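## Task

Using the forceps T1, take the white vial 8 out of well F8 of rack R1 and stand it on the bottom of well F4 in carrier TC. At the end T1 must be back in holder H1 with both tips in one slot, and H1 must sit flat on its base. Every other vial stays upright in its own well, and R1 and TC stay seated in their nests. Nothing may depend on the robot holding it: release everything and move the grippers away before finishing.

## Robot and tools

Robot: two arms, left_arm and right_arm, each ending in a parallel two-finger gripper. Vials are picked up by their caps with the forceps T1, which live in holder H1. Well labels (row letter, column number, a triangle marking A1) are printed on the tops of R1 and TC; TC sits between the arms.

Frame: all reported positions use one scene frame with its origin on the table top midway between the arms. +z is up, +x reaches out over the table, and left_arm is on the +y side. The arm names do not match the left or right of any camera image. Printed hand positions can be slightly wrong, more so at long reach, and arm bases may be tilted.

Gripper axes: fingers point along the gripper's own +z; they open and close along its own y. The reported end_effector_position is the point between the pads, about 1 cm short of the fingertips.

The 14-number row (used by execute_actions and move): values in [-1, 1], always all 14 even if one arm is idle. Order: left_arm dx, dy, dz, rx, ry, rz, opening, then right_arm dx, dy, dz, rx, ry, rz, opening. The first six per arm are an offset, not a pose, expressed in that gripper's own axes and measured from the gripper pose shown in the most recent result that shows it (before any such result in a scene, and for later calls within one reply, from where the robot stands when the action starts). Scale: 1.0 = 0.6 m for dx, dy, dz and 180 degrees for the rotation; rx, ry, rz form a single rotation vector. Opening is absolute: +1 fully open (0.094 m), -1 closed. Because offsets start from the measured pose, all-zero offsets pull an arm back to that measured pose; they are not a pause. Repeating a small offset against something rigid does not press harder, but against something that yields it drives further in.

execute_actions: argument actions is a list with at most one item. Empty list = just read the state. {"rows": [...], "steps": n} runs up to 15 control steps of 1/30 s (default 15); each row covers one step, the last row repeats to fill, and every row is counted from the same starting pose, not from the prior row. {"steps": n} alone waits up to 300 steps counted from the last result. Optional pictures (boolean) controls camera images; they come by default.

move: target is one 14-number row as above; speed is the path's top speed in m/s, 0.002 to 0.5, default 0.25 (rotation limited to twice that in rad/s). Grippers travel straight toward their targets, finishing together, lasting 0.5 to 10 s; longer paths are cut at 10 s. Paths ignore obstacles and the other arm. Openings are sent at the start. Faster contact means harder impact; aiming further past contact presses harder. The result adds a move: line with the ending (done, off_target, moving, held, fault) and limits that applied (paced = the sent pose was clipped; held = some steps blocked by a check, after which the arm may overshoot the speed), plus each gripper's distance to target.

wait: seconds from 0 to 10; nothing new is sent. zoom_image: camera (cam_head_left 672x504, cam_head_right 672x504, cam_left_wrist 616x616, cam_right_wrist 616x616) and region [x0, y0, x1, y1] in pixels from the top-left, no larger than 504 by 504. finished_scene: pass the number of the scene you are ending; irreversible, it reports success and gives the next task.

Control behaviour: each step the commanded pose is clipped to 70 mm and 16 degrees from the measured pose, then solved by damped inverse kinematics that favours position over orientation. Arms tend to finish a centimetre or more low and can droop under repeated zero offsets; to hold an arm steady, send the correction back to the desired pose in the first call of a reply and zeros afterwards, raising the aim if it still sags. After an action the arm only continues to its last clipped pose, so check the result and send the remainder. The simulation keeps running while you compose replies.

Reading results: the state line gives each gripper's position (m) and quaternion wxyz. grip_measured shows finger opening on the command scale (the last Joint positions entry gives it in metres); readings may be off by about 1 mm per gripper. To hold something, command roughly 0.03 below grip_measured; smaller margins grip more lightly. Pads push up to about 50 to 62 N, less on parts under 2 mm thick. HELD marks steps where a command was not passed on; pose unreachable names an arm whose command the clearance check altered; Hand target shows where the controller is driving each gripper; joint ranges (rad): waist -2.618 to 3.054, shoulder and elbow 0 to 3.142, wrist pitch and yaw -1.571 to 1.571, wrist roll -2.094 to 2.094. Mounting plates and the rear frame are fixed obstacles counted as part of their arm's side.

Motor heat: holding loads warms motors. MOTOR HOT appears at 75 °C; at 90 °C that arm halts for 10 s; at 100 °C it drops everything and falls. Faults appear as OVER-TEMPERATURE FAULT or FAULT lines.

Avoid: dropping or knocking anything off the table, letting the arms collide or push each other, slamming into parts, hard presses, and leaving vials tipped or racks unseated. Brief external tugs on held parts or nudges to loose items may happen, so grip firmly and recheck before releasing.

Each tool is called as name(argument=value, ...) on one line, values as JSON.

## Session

execute_actions(actions=[])

Scene clock: 0.00 s of 12600.00 s.
left_arm: end_effector_position=(+0.2623, -0.3268, +0.2835) grip_measured=+1.000 end_effector_quat_wxyz=(-0.271, +0.242, -0.592, +0.719) | right_arm: end_effector_position=(+0.4409, -0.4213, +0.1987) grip_measured=+1.000 end_effector_quat_wxyz=(-0.000, -0.404, +0.915, -0.008)
Joint positions: left_arm=[-1.38   2.547  1.486  1.331 -0.346 -1.36   0.094] | right_arm=[-0.559  2.097  1.87  -1.19  -0.058 -1.207  0.094]
Joint velocities: left_arm=[-0.007 -0.012 -0.002  0.051 -0.022 -0.022  0.   ] | right_arm=[ 0.007 -0.002 -0.002 -0.051 -0.051  0.022  0.   ]
Motor temperatures (°C, as the motors report them): left_arm=[23 32 23 23 22 21] | right_arm=[22 26 23 21 22 22]
Hand target (left_arm): +0.261, -0.328, +0.301; -0.271, +0.239, -0.580, +0.730
Hand target (right_arm): +0.441, -0.421, +0.200; +0.002, -0.403, +0.915, -0.006

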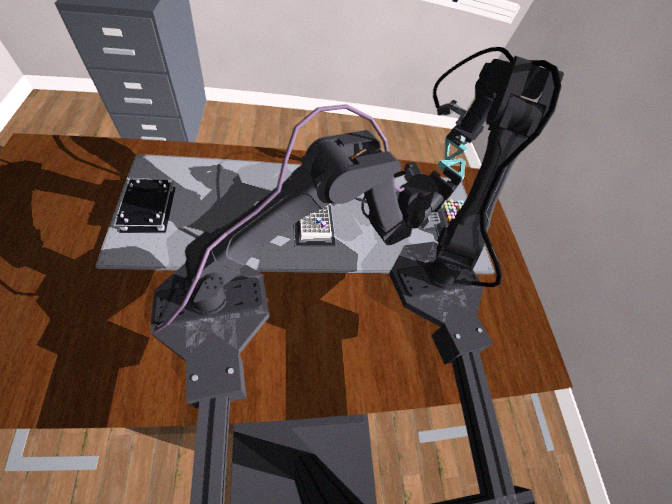

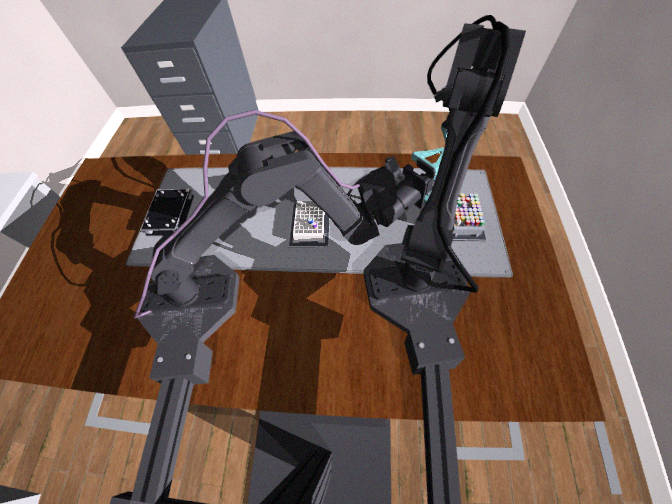

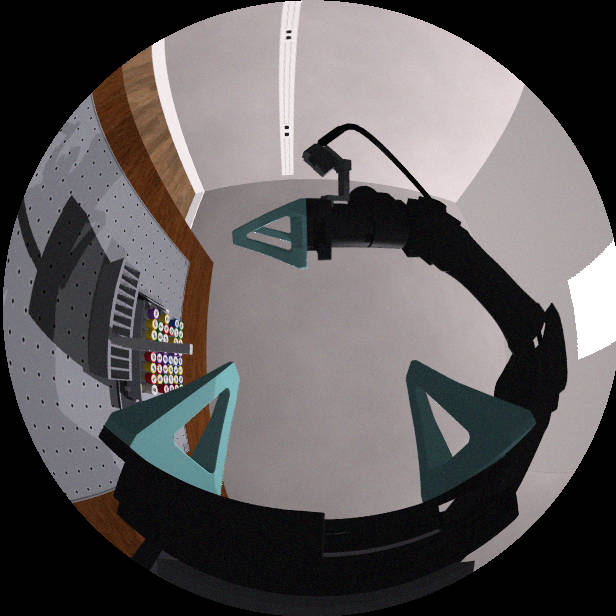

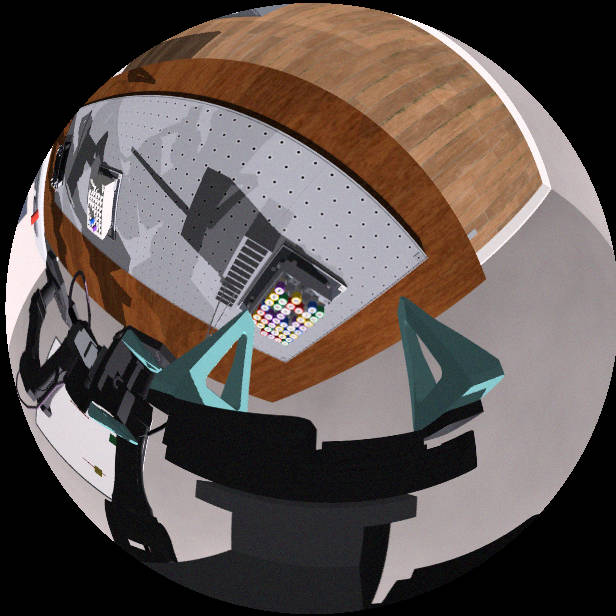

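zoom_image(camera="cam_right_wrist", region=[200, 225, 360, 365])

zoom_image(camera="cam_head_right", region=[420, 175, 510, 255])

zoom_image(camera="cam_head_right", region=[270, 185, 350, 255])

zoom_image(camera="cam_left_wrist", region=[90, 250, 240, 410])

Region (200, 225, 360, 365) of cam_right_wrist's 616x616 image, scaled by 3.150, with more detail than that image has; it fills the top 441 rows of this view, and the rest is white.

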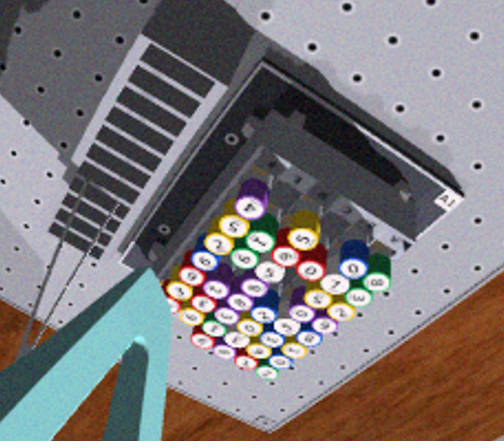

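Region (420, 175, 510, 255) of cam_head_right's 672x504 image, scaled by 5.600, with more detail than that image has.

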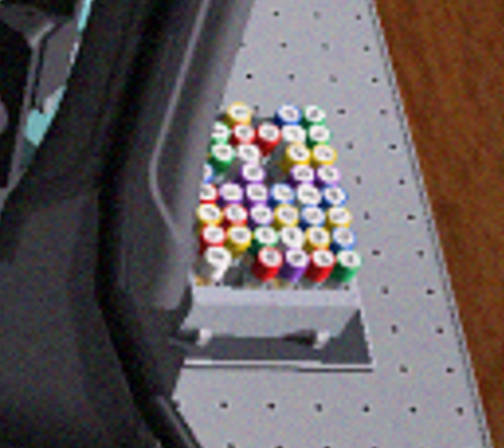

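Region (270, 185, 350, 255) of cam_head_right's 672x504 image, scaled by 6.300, with more detail than that image has; it fills the top 441 rows of this view, and the rest is white.

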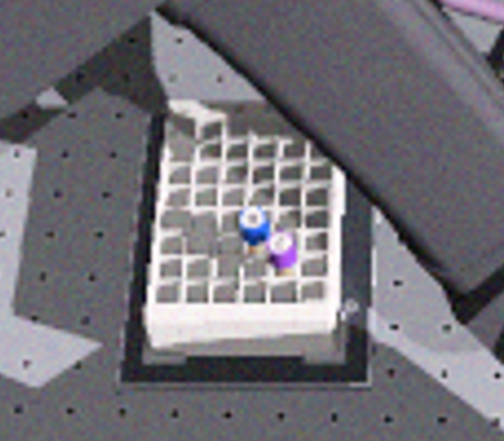

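Region (90, 250, 240, 410) of cam_left_wrist's 616x616 image, scaled by 3.150, with more detail than that image has; it fills the left 472 columns of this view, and the rest is white.

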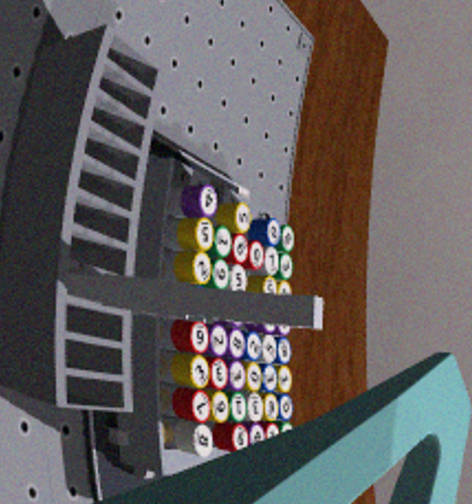

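zoom_image(camera="cam_right_wrist", region=[150, 220, 290, 360])

zoom_image(camera="cam_right_wrist", region=[70, 150, 170, 250])

zoom_image(camera="cam_head_left", region=[280, 190, 360, 260])

zoom_image(camera="cam_left_wrist", region=[220, 120, 380, 280])

Region (150, 220, 290, 360) of cam_right_wrist's 616x616 image, scaled by 3.600, with more detail than that image has.

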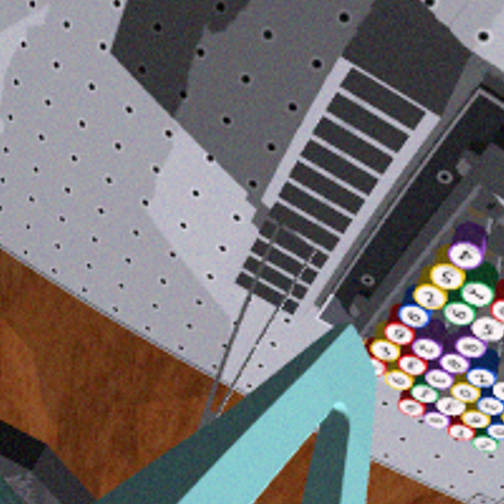

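Region (70, 150, 170, 250) of cam_right_wrist's 616x616 image, scaled by 5.040, with more detail than that image has.

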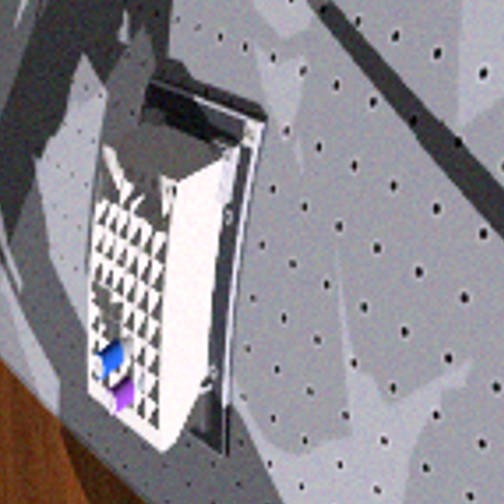

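Region (280, 190, 360, 260) of cam_head_left's 672x504 image, scaled by 6.300, with more detail than that image has; it fills the top 441 rows of this view, and the rest is white.

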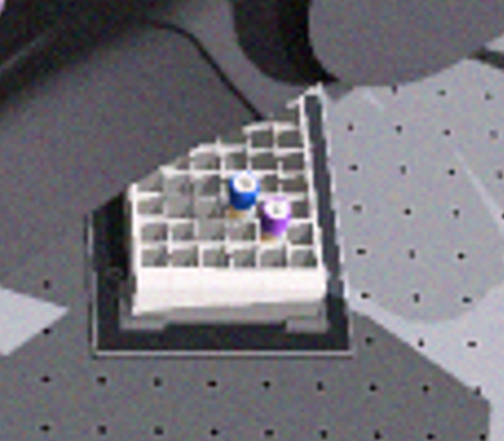

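Region (220, 120, 380, 280) of cam_left_wrist's 616x616 image, scaled by 3.150, with more detail than that image has.

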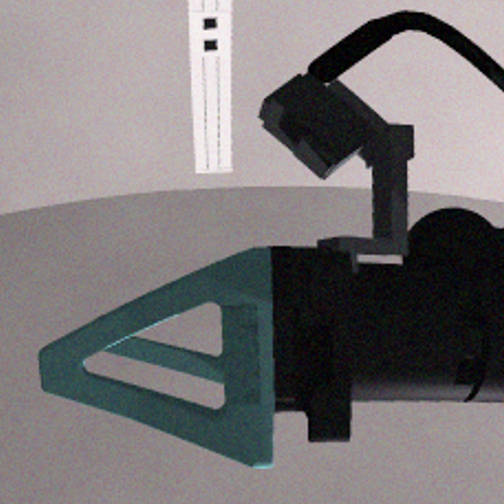

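move(target=[-0.182,0.1827,-0.6693,-0.4362,0.0476,0.3336,-0.5,0.2357,0.2050,0.013,-0.0053,0.0003,0.2965,-0.55], speed=0.25)

Scene clock: 124.07 s of 12600.00 s.
left_arm: end_effector_position=(+0.0789, +0.0163, +0.1005) grip_measured=-0.498 end_effector_quat_wxyz=(+0.298, -0.005, +0.954, -0.006) | right_arm: end_effector_position=(+0.2556, -0.4411, +0.1895) grip_measured=-0.547 end_effector_quat_wxyz=(-0.013, +0.043, +0.999, +0.001)
Joint positions: left_arm=[-1.72   1.898  0.615 -0.302 -0.759 -1.553  0.024] | right_arm=[-0.879  1.591  1.072 -0.959 -0.096 -0.613  0.021]
Joint velocities: left_arm=[-0.022 -0.012 -0.022 -0.037 -0.022 -0.007 -0.   ] | right_arm=[ 0.002 -0.017 -0.007 -0.022 -0.007  0.022  0.002]
Motor temperatures (°C, as the motors report them): left_arm=[23 39 24 29 22 21] | right_arm=[22 32 25 21 22 22]
Hand target (left_arm): +0.078, +0.016, +0.101; +0.305, +0.000, +0.952, -0.002
Hand target (right_arm): +0.253, -0.441, +0.191; -0.004, +0.050, +0.999, -0.001
Off the commanded pose (left_arm): 0.007 m, 3 deg.
Off the commanded pose (right_arm): 0.002 m, 2 deg.
After step 90, 117.00 s passed at rest.
move: off_target (left_arm)

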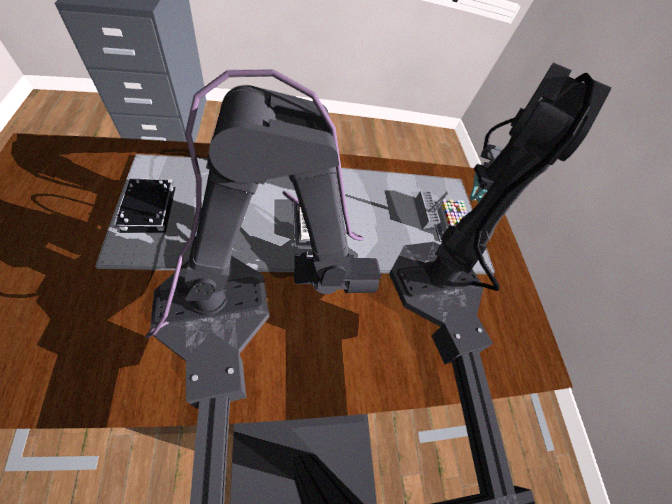

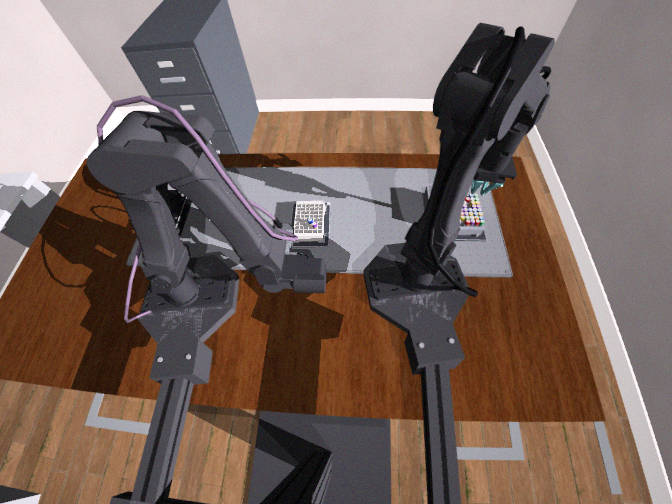

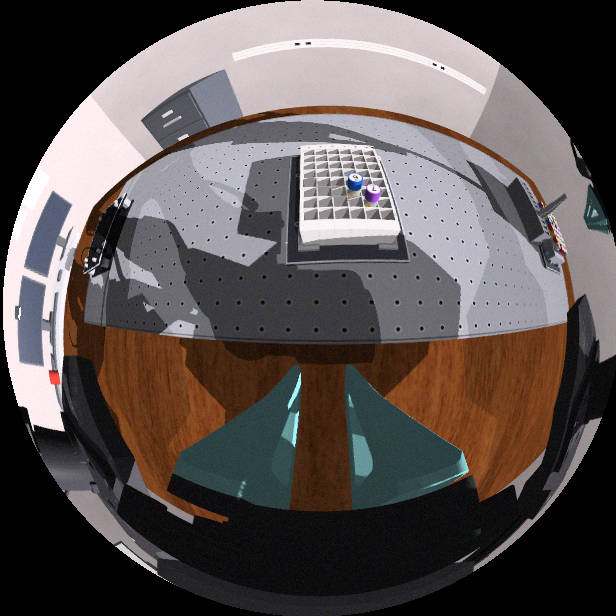

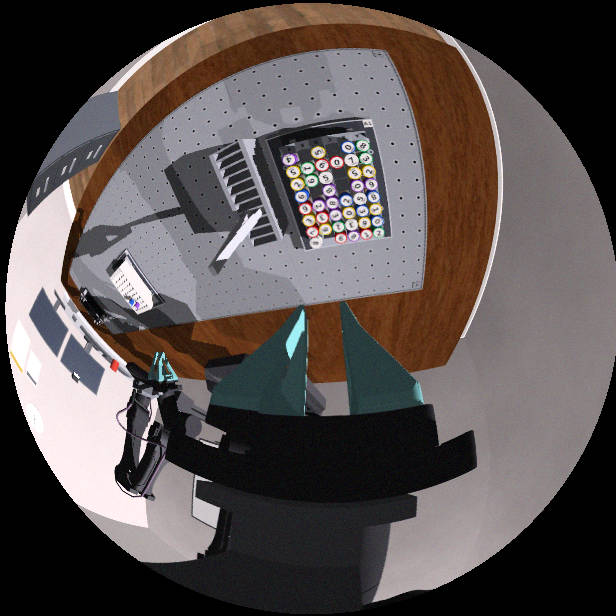

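zoom_image(camera="cam_right_wrist", region=[200, 110, 410, 320])

zoom_image(camera="cam_left_wrist", region=[280, 130, 420, 270])

zoom_image(camera="cam_left_wrist", region=[496, 150, 616, 290])

Region (200, 110, 410, 320) of cam_right_wrist's 616x616 image, scaled by 2.400, with more detail than that image has.

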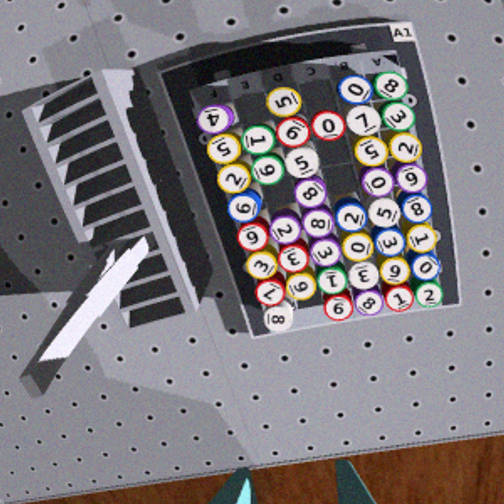

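Region (280, 130, 420, 270) of cam_left_wrist's 616x616 image, scaled by 3.600, with more detail than that image has.

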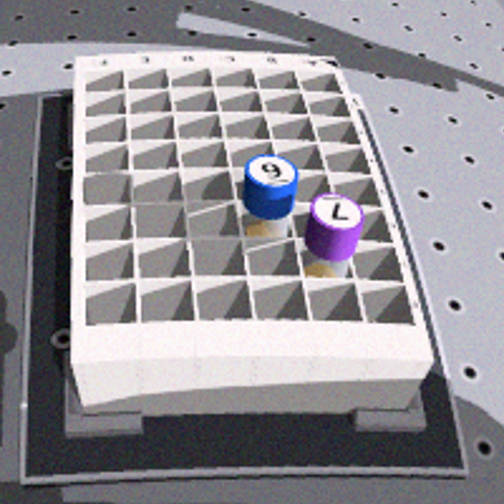

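Region (496, 150, 616, 290) of cam_left_wrist's 616x616 image, scaled by 3.600, with more detail than that image has; it fills the left 432 columns of this view, and the rest is white.

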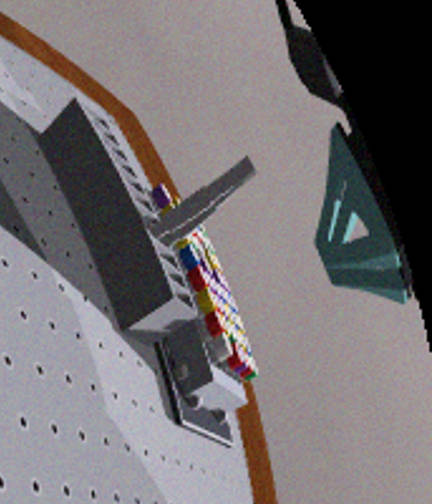

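move(target=[0,0,0,0,0,0,-0.5,0.0113,0.0030,0.1295,0,-0.0083,0,-0.55], speed=0.08)

zoom_image(camera="cam_right_wrist", region=[250, 200, 400, 350])

Scene clock: 222.90 s of 12600.00 s.
left_arm: end_effector_position=(+0.0777, +0.0167, +0.0996) grip_measured=-0.498 end_effector_quat_wxyz=(+0.294, -0.006, +0.956, -0.006) | right_arm: end_effector_position=(+0.2497, -0.4452, +0.1209) grip_measured=-0.547 end_effector_quat_wxyz=(+0.006, +0.045, +0.999, -0.011)
Joint positions: left_arm=[-1.72   1.898  0.615 -0.304 -0.751 -1.555  0.024] | right_arm=[-0.879  1.69   0.872 -0.616 -0.1   -0.604  0.021]
Joint velocities: left_arm=[ 0.007 -0.002  0.012 -0.066  0.037 -0.007 -0.   ] | right_arm=[ 0.002  0.007 -0.007  0.007 -0.037  0.066  0.   ]
Motor temperatures (°C, as the motors report them): left_arm=[23 33 24 26 22 21] | right_arm=[22 30 24 21 22 22]
Hand target (left_arm): +0.079, +0.016, +0.100; +0.298, -0.005, +0.954, -0.006
Hand target (right_arm): +0.247, -0.437, +0.113; +0.000, +0.043, +0.999, -0.000
Off the commanded pose (left_arm): 0.001 m, 0 deg.
Off the commanded pose (right_arm): 0.011 m, 1 deg.
After step 90, 94.27 s passed at rest.
move: off_target (right_arm)

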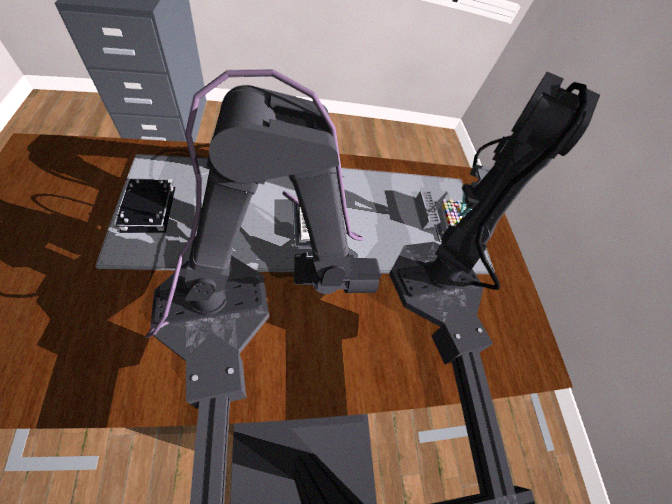

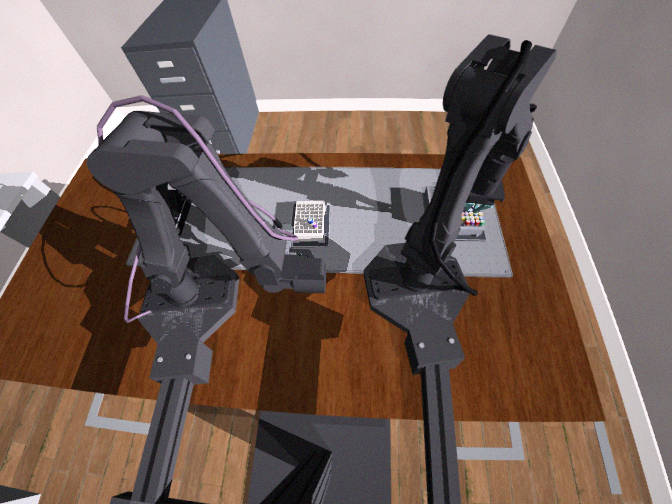

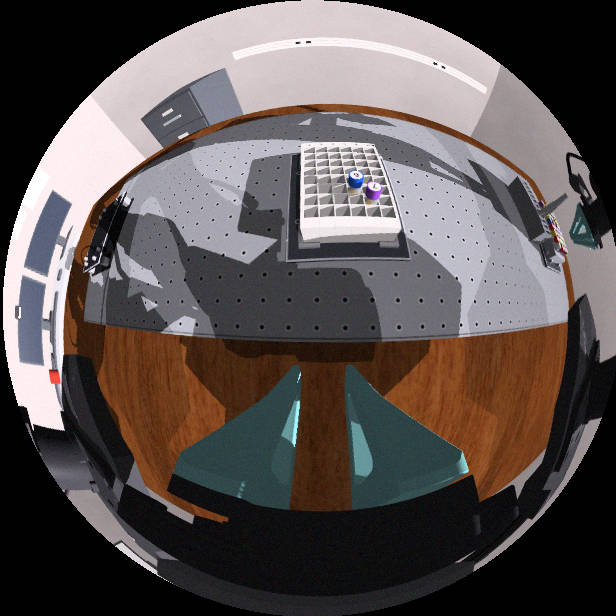

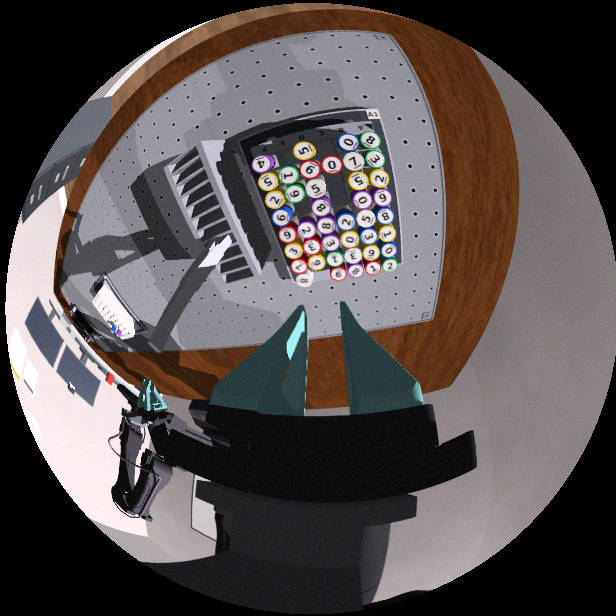

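Region (250, 200, 400, 350) of cam_right_wrist's 616x616 image, scaled by 3.360, with more detail than that image has.

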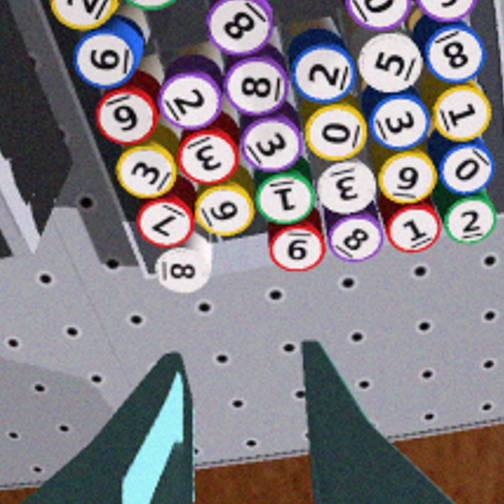

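zoom_image(camera="cam_right_wrist", region=[240, 100, 400, 260])

Region (240, 100, 400, 260) of cam_right_wrist's 616x616 image, scaled by 3.150, with more detail than that image has.

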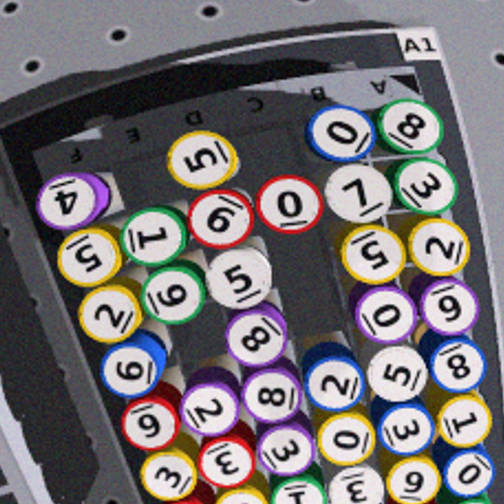

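zoom_image(camera="cam_right_wrist", region=[265, 295, 385, 415])

zoom_image(camera="cam_head_right", region=[430, 150, 530, 250])

Region (265, 295, 385, 415) of cam_right_wrist's 616x616 image, scaled by 4.200, with more detail than that image has.

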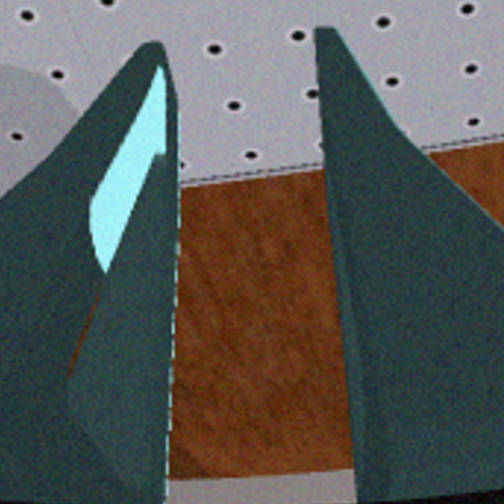

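Region (430, 150, 530, 250) of cam_head_right's 672x504 image, scaled by 5.040, with more detail than that image has.

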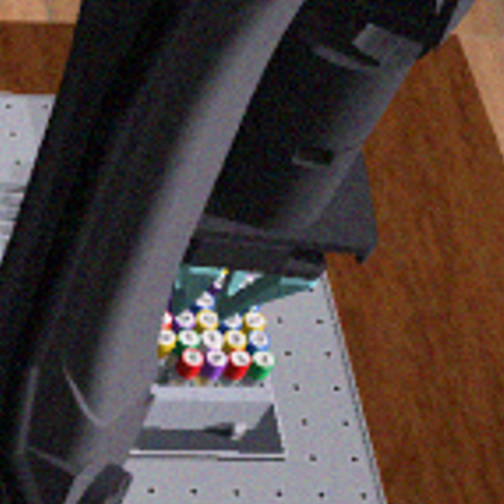

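move(target=[-0.002,0,0,0,-0.0025,0,-0.5,0.0131,0.0343,0.0475,0.0071,0.0138,0,-0.55], speed=0.05)

zoom_image(camera="cam_right_wrist", region=[260, 230, 390, 360])

zoom_image(camera="cam_right_wrist", region=[230, 80, 430, 280])

Scene clock: 344.10 s of 12600.00 s.
left_arm: end_effector_position=(+0.0770, +0.0167, +0.0991) grip_measured=-0.498 end_effector_quat_wxyz=(+0.292, -0.006, +0.956, -0.006) | right_arm: end_effector_position=(+0.2511, -0.4297, +0.1011) grip_measured=-0.547 end_effector_quat_wxyz=(-0.004, +0.045, +0.999, -0.026)
Joint positions: left_arm=[-1.72   1.898  0.615 -0.304 -0.746 -1.555  0.024] | right_arm=[-0.799  1.713  0.808 -0.522 -0.053 -0.524  0.021]
Joint velocities: left_arm=[ 0.002 -0.017 -0.002 -0.022  0.051 -0.066  0.   ] | right_arm=[ 0.012 -0.007  0.002  0.007  0.007 -0.037  0.   ]
Motor temperatures (°C, as the motors report them): left_arm=[23 32 23 25 22 21] | right_arm=[22 28 24 21 22 22]
Hand target (left_arm): +0.079, +0.017, +0.100; +0.298, -0.006, +0.954, -0.006
Hand target (right_arm): +0.244, -0.424, +0.093; -0.015, +0.045, +0.999, -0.021
Off the commanded pose (left_arm): 0.002 m, 1 deg.
Off the commanded pose (right_arm): 0.013 m, 1 deg.
After step 90, 117.00 s passed at rest.
move: off_target (right_arm)

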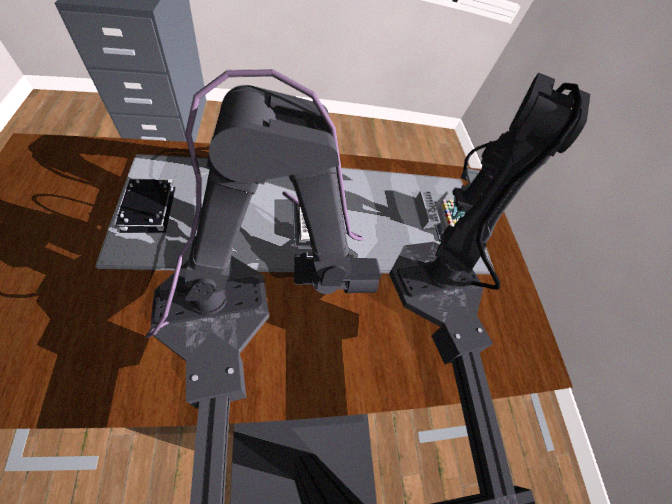

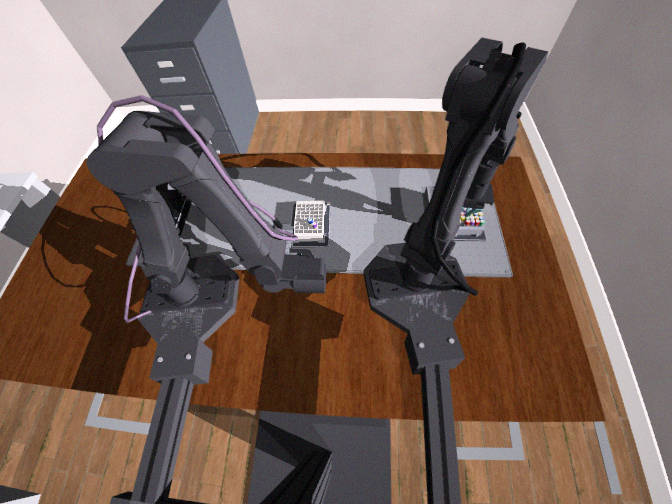

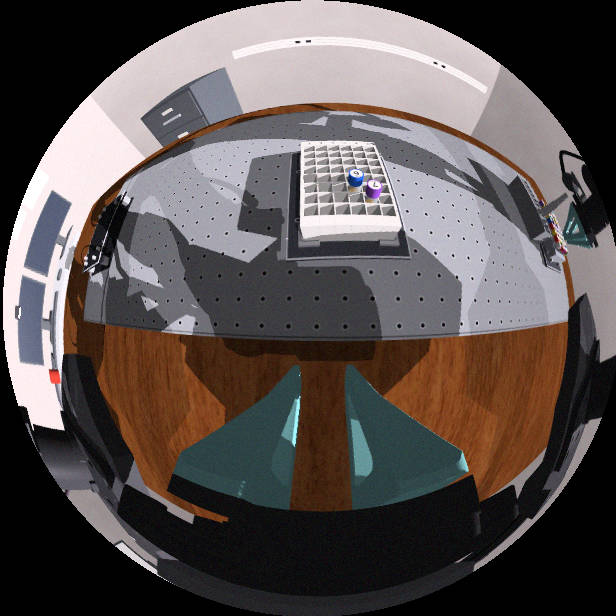

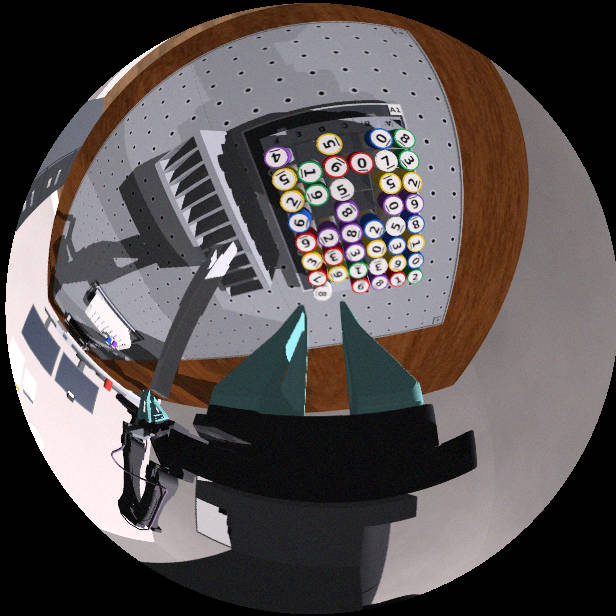

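Region (260, 230, 390, 360) of cam_right_wrist's 616x616 image, scaled by 3.877, with more detail than that image has.

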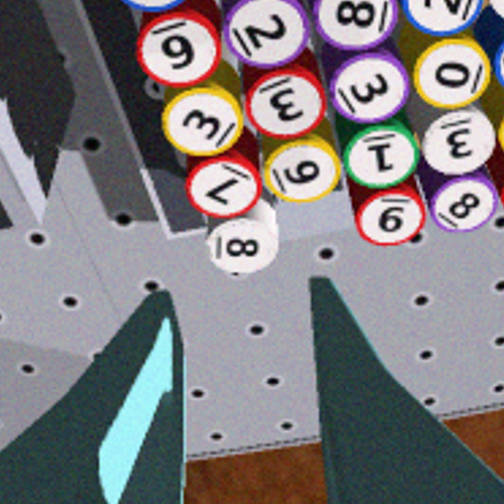

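Region (230, 80, 430, 280) of cam_right_wrist's 616x616 image, scaled by 2.520, with more detail than that image has.

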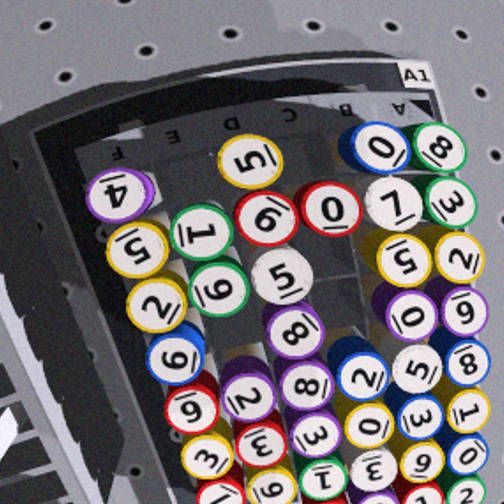

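zoom_image(camera="cam_right_wrist", region=[110, 330, 270, 490])

zoom_image(camera="cam_right_wrist", region=[380, 350, 520, 490])

zoom_image(camera="cam_head_left", region=[410, 150, 500, 240])

zoom_image(camera="cam_left_wrist", region=[516, 160, 616, 280])

Region (110, 330, 270, 490) of cam_right_wrist's 616x616 image, scaled by 3.150, with more detail than that image has.

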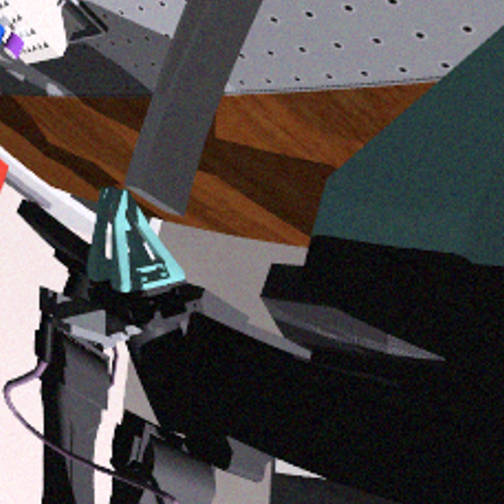

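Region (380, 350, 520, 490) of cam_right_wrist's 616x616 image, scaled by 3.600, with more detail than that image has.

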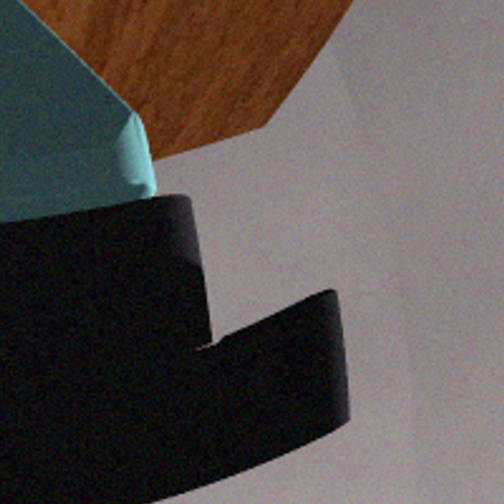

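Region (410, 150, 500, 240) of cam_head_left's 672x504 image, scaled by 5.600, with more detail than that image has.

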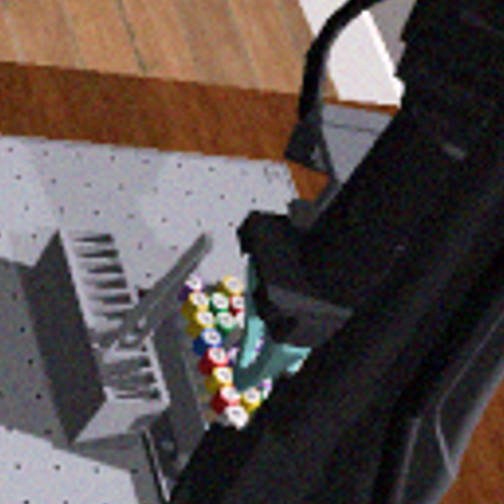

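Region (516, 160, 616, 280) of cam_left_wrist's 616x616 image, scaled by 4.200, with more detail than that image has.

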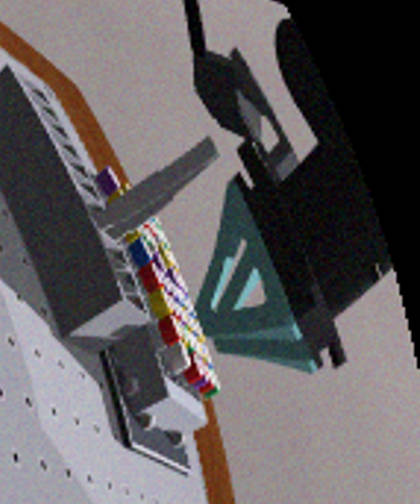

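execute_actions(actions=[{"rows": [
[-0.003,0,0,0,-0.0035,0,-0.5,0.01344,0.00676,0.01617,-0.00365,0.00633,0.00039,-0.55],
[-0.003,0,0,0,-0.0035,0,-0.5,0.01395,0.00694,0.01799,-0.00365,0.00633,0.00039,-0.55],
[-0.003,0,0,0,-0.0035,0,-0.5,0.01447,0.00713,0.01981,-0.00365,0.00633,0.00039,-0.55],
[-0.003,0,0,0,-0.0035,0,-0.5,0.01498,0.00731,0.02163,-0.00365,0.00633,0.00039,-0.55],
[-0.003,0,0,0,-0.0035,0,-0.5,0.01550,0.00750,0.02345,-0.00365,0.00633,0.00039,-0.55],
[-0.003,0,0,0,-0.0035,0,-0.5,0.01601,0.00768,0.02527,-0.00365,0.00633,0.00039,-0.55],
[-0.003,0,0,0,-0.0035,0,-0.5,0.01653,0.00787,0.02709,-0.00365,0.00633,0.00039,-0.55],
[-0.003,0,0,0,-0.0035,0,-0.5,0.01704,0.00805,0.02891,-0.00365,0.00633,0.00039,-0.55],
[-0.003,0,0,0,-0.0035,0,-0.5,0.01756,0.00824,0.03073,-0.00365,0.00633,0.00039,-0.55],
[-0.003,0,0,0,-0.0035,0,-0.5,0.01807,0.00842,0.03255,-0.00365,0.00633,0.00039,-0.55]
], "steps": 15}])

zoom_image(camera="cam_right_wrist", region=[270, 250, 380, 360])

Scene clock: 464.60 s of 12600.00 s.
left_arm: end_effector_position=(+0.0770, +0.0167, +0.0991) grip_measured=-0.498 end_effector_quat_wxyz=(+0.292, -0.006, +0.956, -0.006) | right_arm: end_effector_position=(+0.2456, -0.4274, +0.0896) grip_measured=-0.547 end_effector_quat_wxyz=(-0.008, +0.046, +0.999, -0.024)
Joint positions: left_arm=[-1.72   1.898  0.615 -0.304 -0.746 -1.555  0.024] | right_arm=[-0.799  1.74   0.78  -0.477 -0.052 -0.523  0.021]
Joint velocities: left_arm=[-0.012 -0.007  0.002 -0.022 -0.051  0.022  0.001] | right_arm=[ 0.002  0.022 -0.012 -0.022 -0.066 -0.095  0.   ]
Motor temperatures (°C, as the motors report them): left_arm=[23 31 23 24 23 21] | right_arm=[22 28 24 21 22 22]
Hand target (left_arm): +0.078, +0.017, +0.100; +0.297, -0.006, +0.955, -0.006
Hand target (right_arm): +0.240, -0.424, +0.082; -0.014, +0.046, +0.999, -0.020
Off the commanded pose (left_arm): 0.002 m, 1 deg.
Off the commanded pose (right_arm): 0.010 m, 1 deg.
Steps of this call (steps 1 to 90: nothing new was sent; then 117.00 s passed at rest; steps 91 to 105: all 15 steps of this action). Readings (end_effector_position):
91: left_arm (+0.0770, +0.0167, +0.0991) | right_arm (+0.2514, -0.4300, +0.1011)
92: left_arm (+0.0770, +0.0167, +0.0991) | right_arm (+0.2517, -0.4303, +0.1011)
94: left_arm (+0.0770, +0.0167, +0.0991) | right_arm (+0.2527, -0.4310, +0.1011)
98: left_arm (+0.0770, +0.0167, +0.0991) | right_arm (+0.2517, -0.4307, +0.0981)
105: the state above

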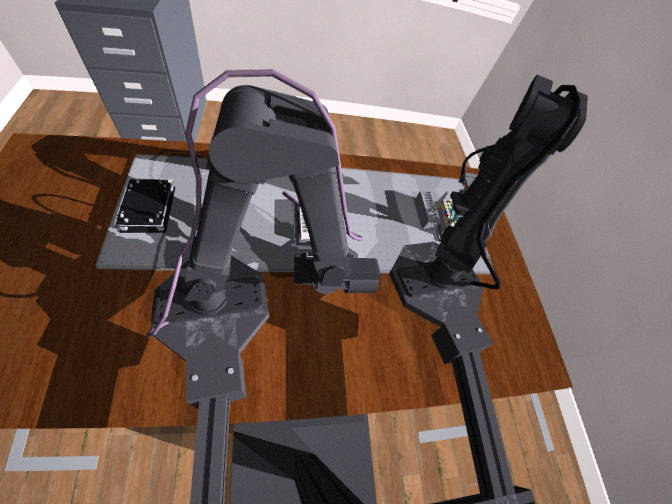

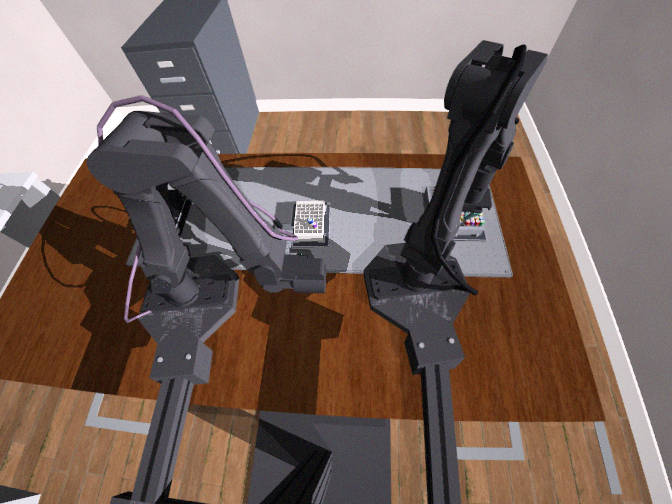

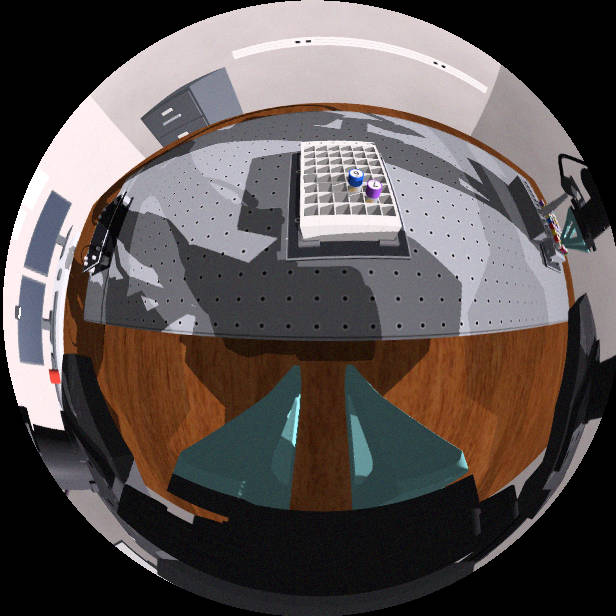

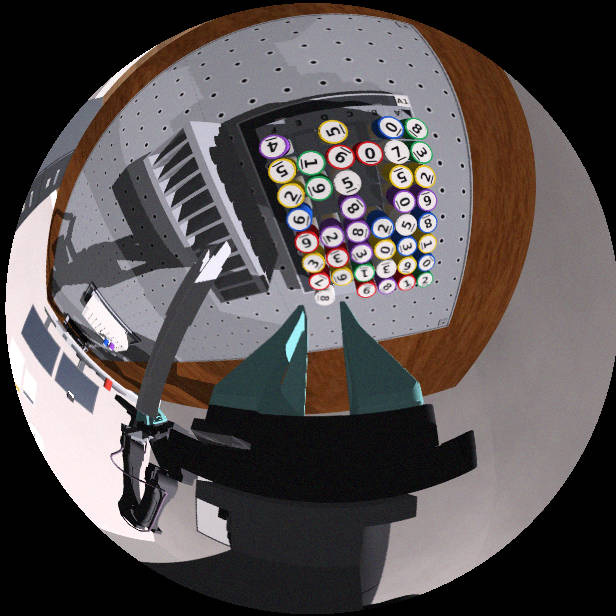

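Region (270, 250, 380, 360) of cam_right_wrist's 616x616 image, scaled by 4.582, with more detail than that image has.

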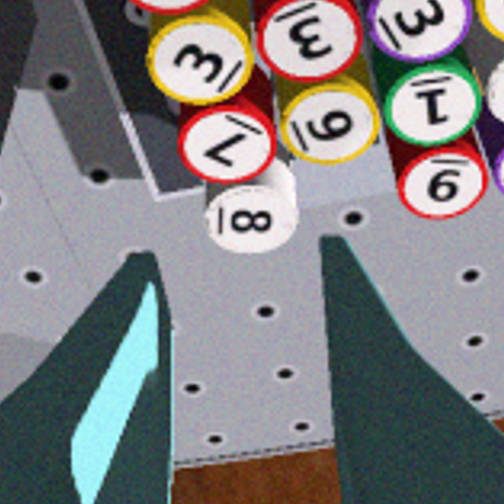

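execute_actions(actions=[])

zoom_image(camera="cam_right_wrist", region=[270, 250, 380, 360])

Scene clock: 472.43 s of 12600.00 s.
left_arm: end_effector_position=(+0.0770, +0.0167, +0.0991) grip_measured=-0.498 end_effector_quat_wxyz=(+0.292, -0.006, +0.956, -0.006) | right_arm: end_effector_position=(+0.2479, -0.4290, +0.0896) grip_measured=-0.547 end_effector_quat_wxyz=(-0.004, +0.046, +0.999, -0.027)
Joint positions: left_arm=[-1.72   1.898  0.615 -0.304 -0.746 -1.555  0.024] | right_arm=[-0.799  1.74   0.78  -0.465 -0.052 -0.523  0.021]
Joint velocities: left_arm=[ 0.002 -0.002  0.002  0.051 -0.037  0.037 -0.   ] | right_arm=[-0.022 -0.022  0.007 -0.022 -0.022 -0.022 -0.   ]
Motor temperatures (°C, as the motors report them): left_arm=[23 31 23 24 23 21] | right_arm=[22 28 24 21 22 22]
Hand target (left_arm): +0.078, +0.017, +0.100; +0.297, -0.006, +0.955, -0.006
Hand target (right_arm): +0.240, -0.424, +0.082; -0.014, +0.046, +0.999, -0.020
Off the commanded pose (left_arm): 0.002 m, 1 deg.
Off the commanded pose (right_arm): 0.012 m, 1 deg.
Steps of this call (steps 1 to 90: nothing new was sent; then 4.83 s passed at rest). Readings (end_effector_position):
1: left_arm (+0.0770, +0.0167, +0.0991) | right_arm (+0.2459, -0.4276, +0.0896)
2: left_arm (+0.0770, +0.0167, +0.0991) | right_arm (+0.2463, -0.4278, +0.0896)
4: left_arm (+0.0770, +0.0167, +0.0991) | right_arm (+0.2470, -0.4283, +0.0896)
8: left_arm (+0.0770, +0.0167, +0.0991) | right_arm (+0.2476, -0.4288, +0.0896)
90: the state above

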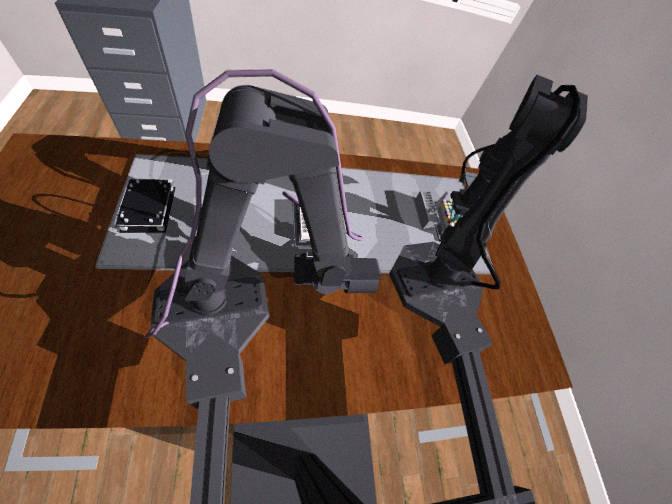

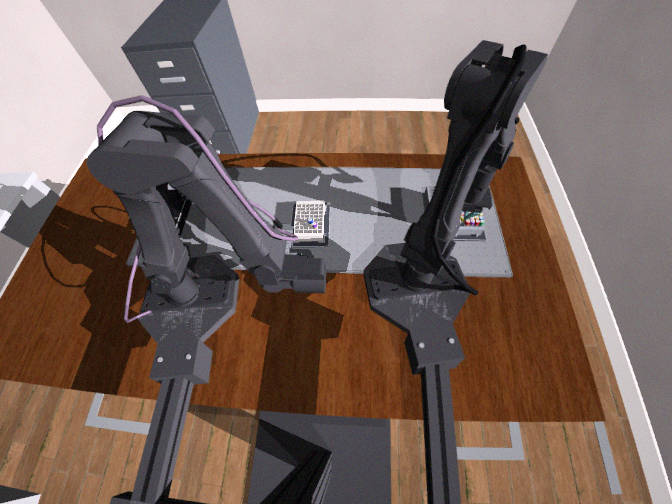

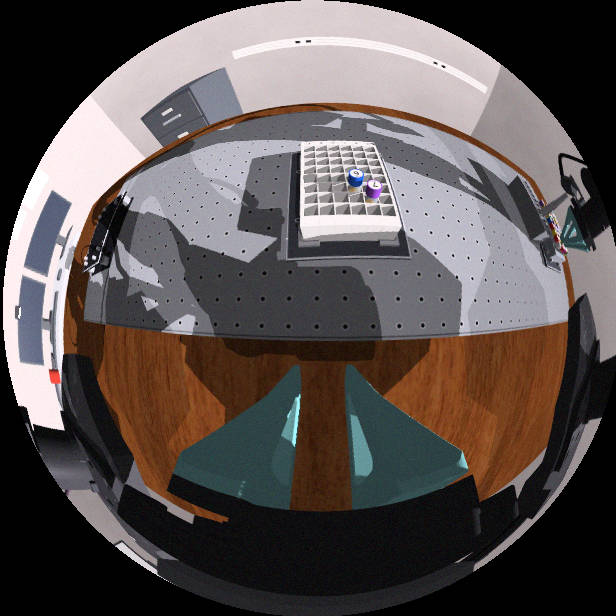

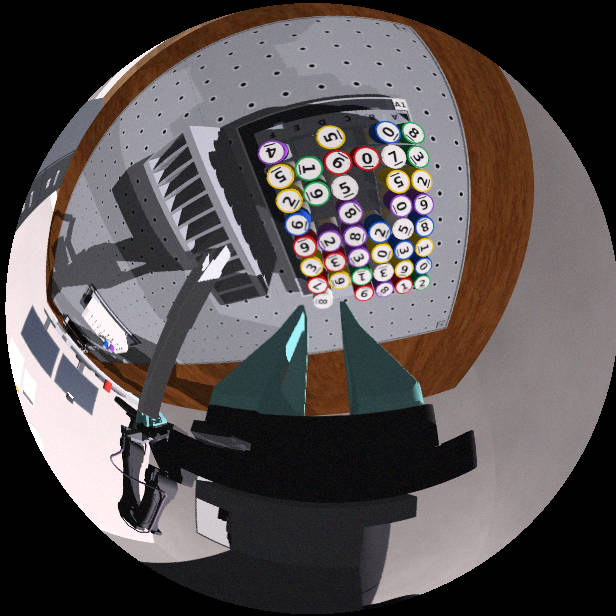

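Region (270, 250, 380, 360) of cam_right_wrist's 616x616 image, scaled by 4.582, with more detail than that image has.

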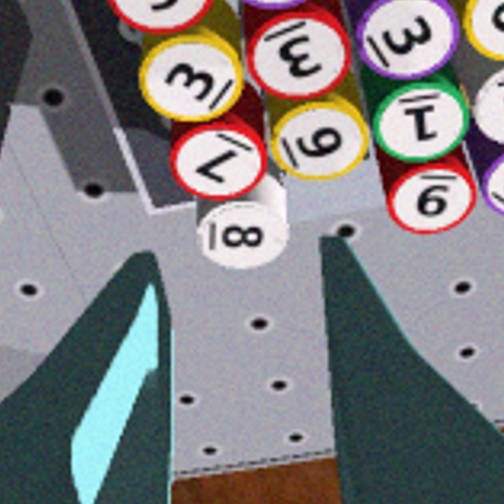

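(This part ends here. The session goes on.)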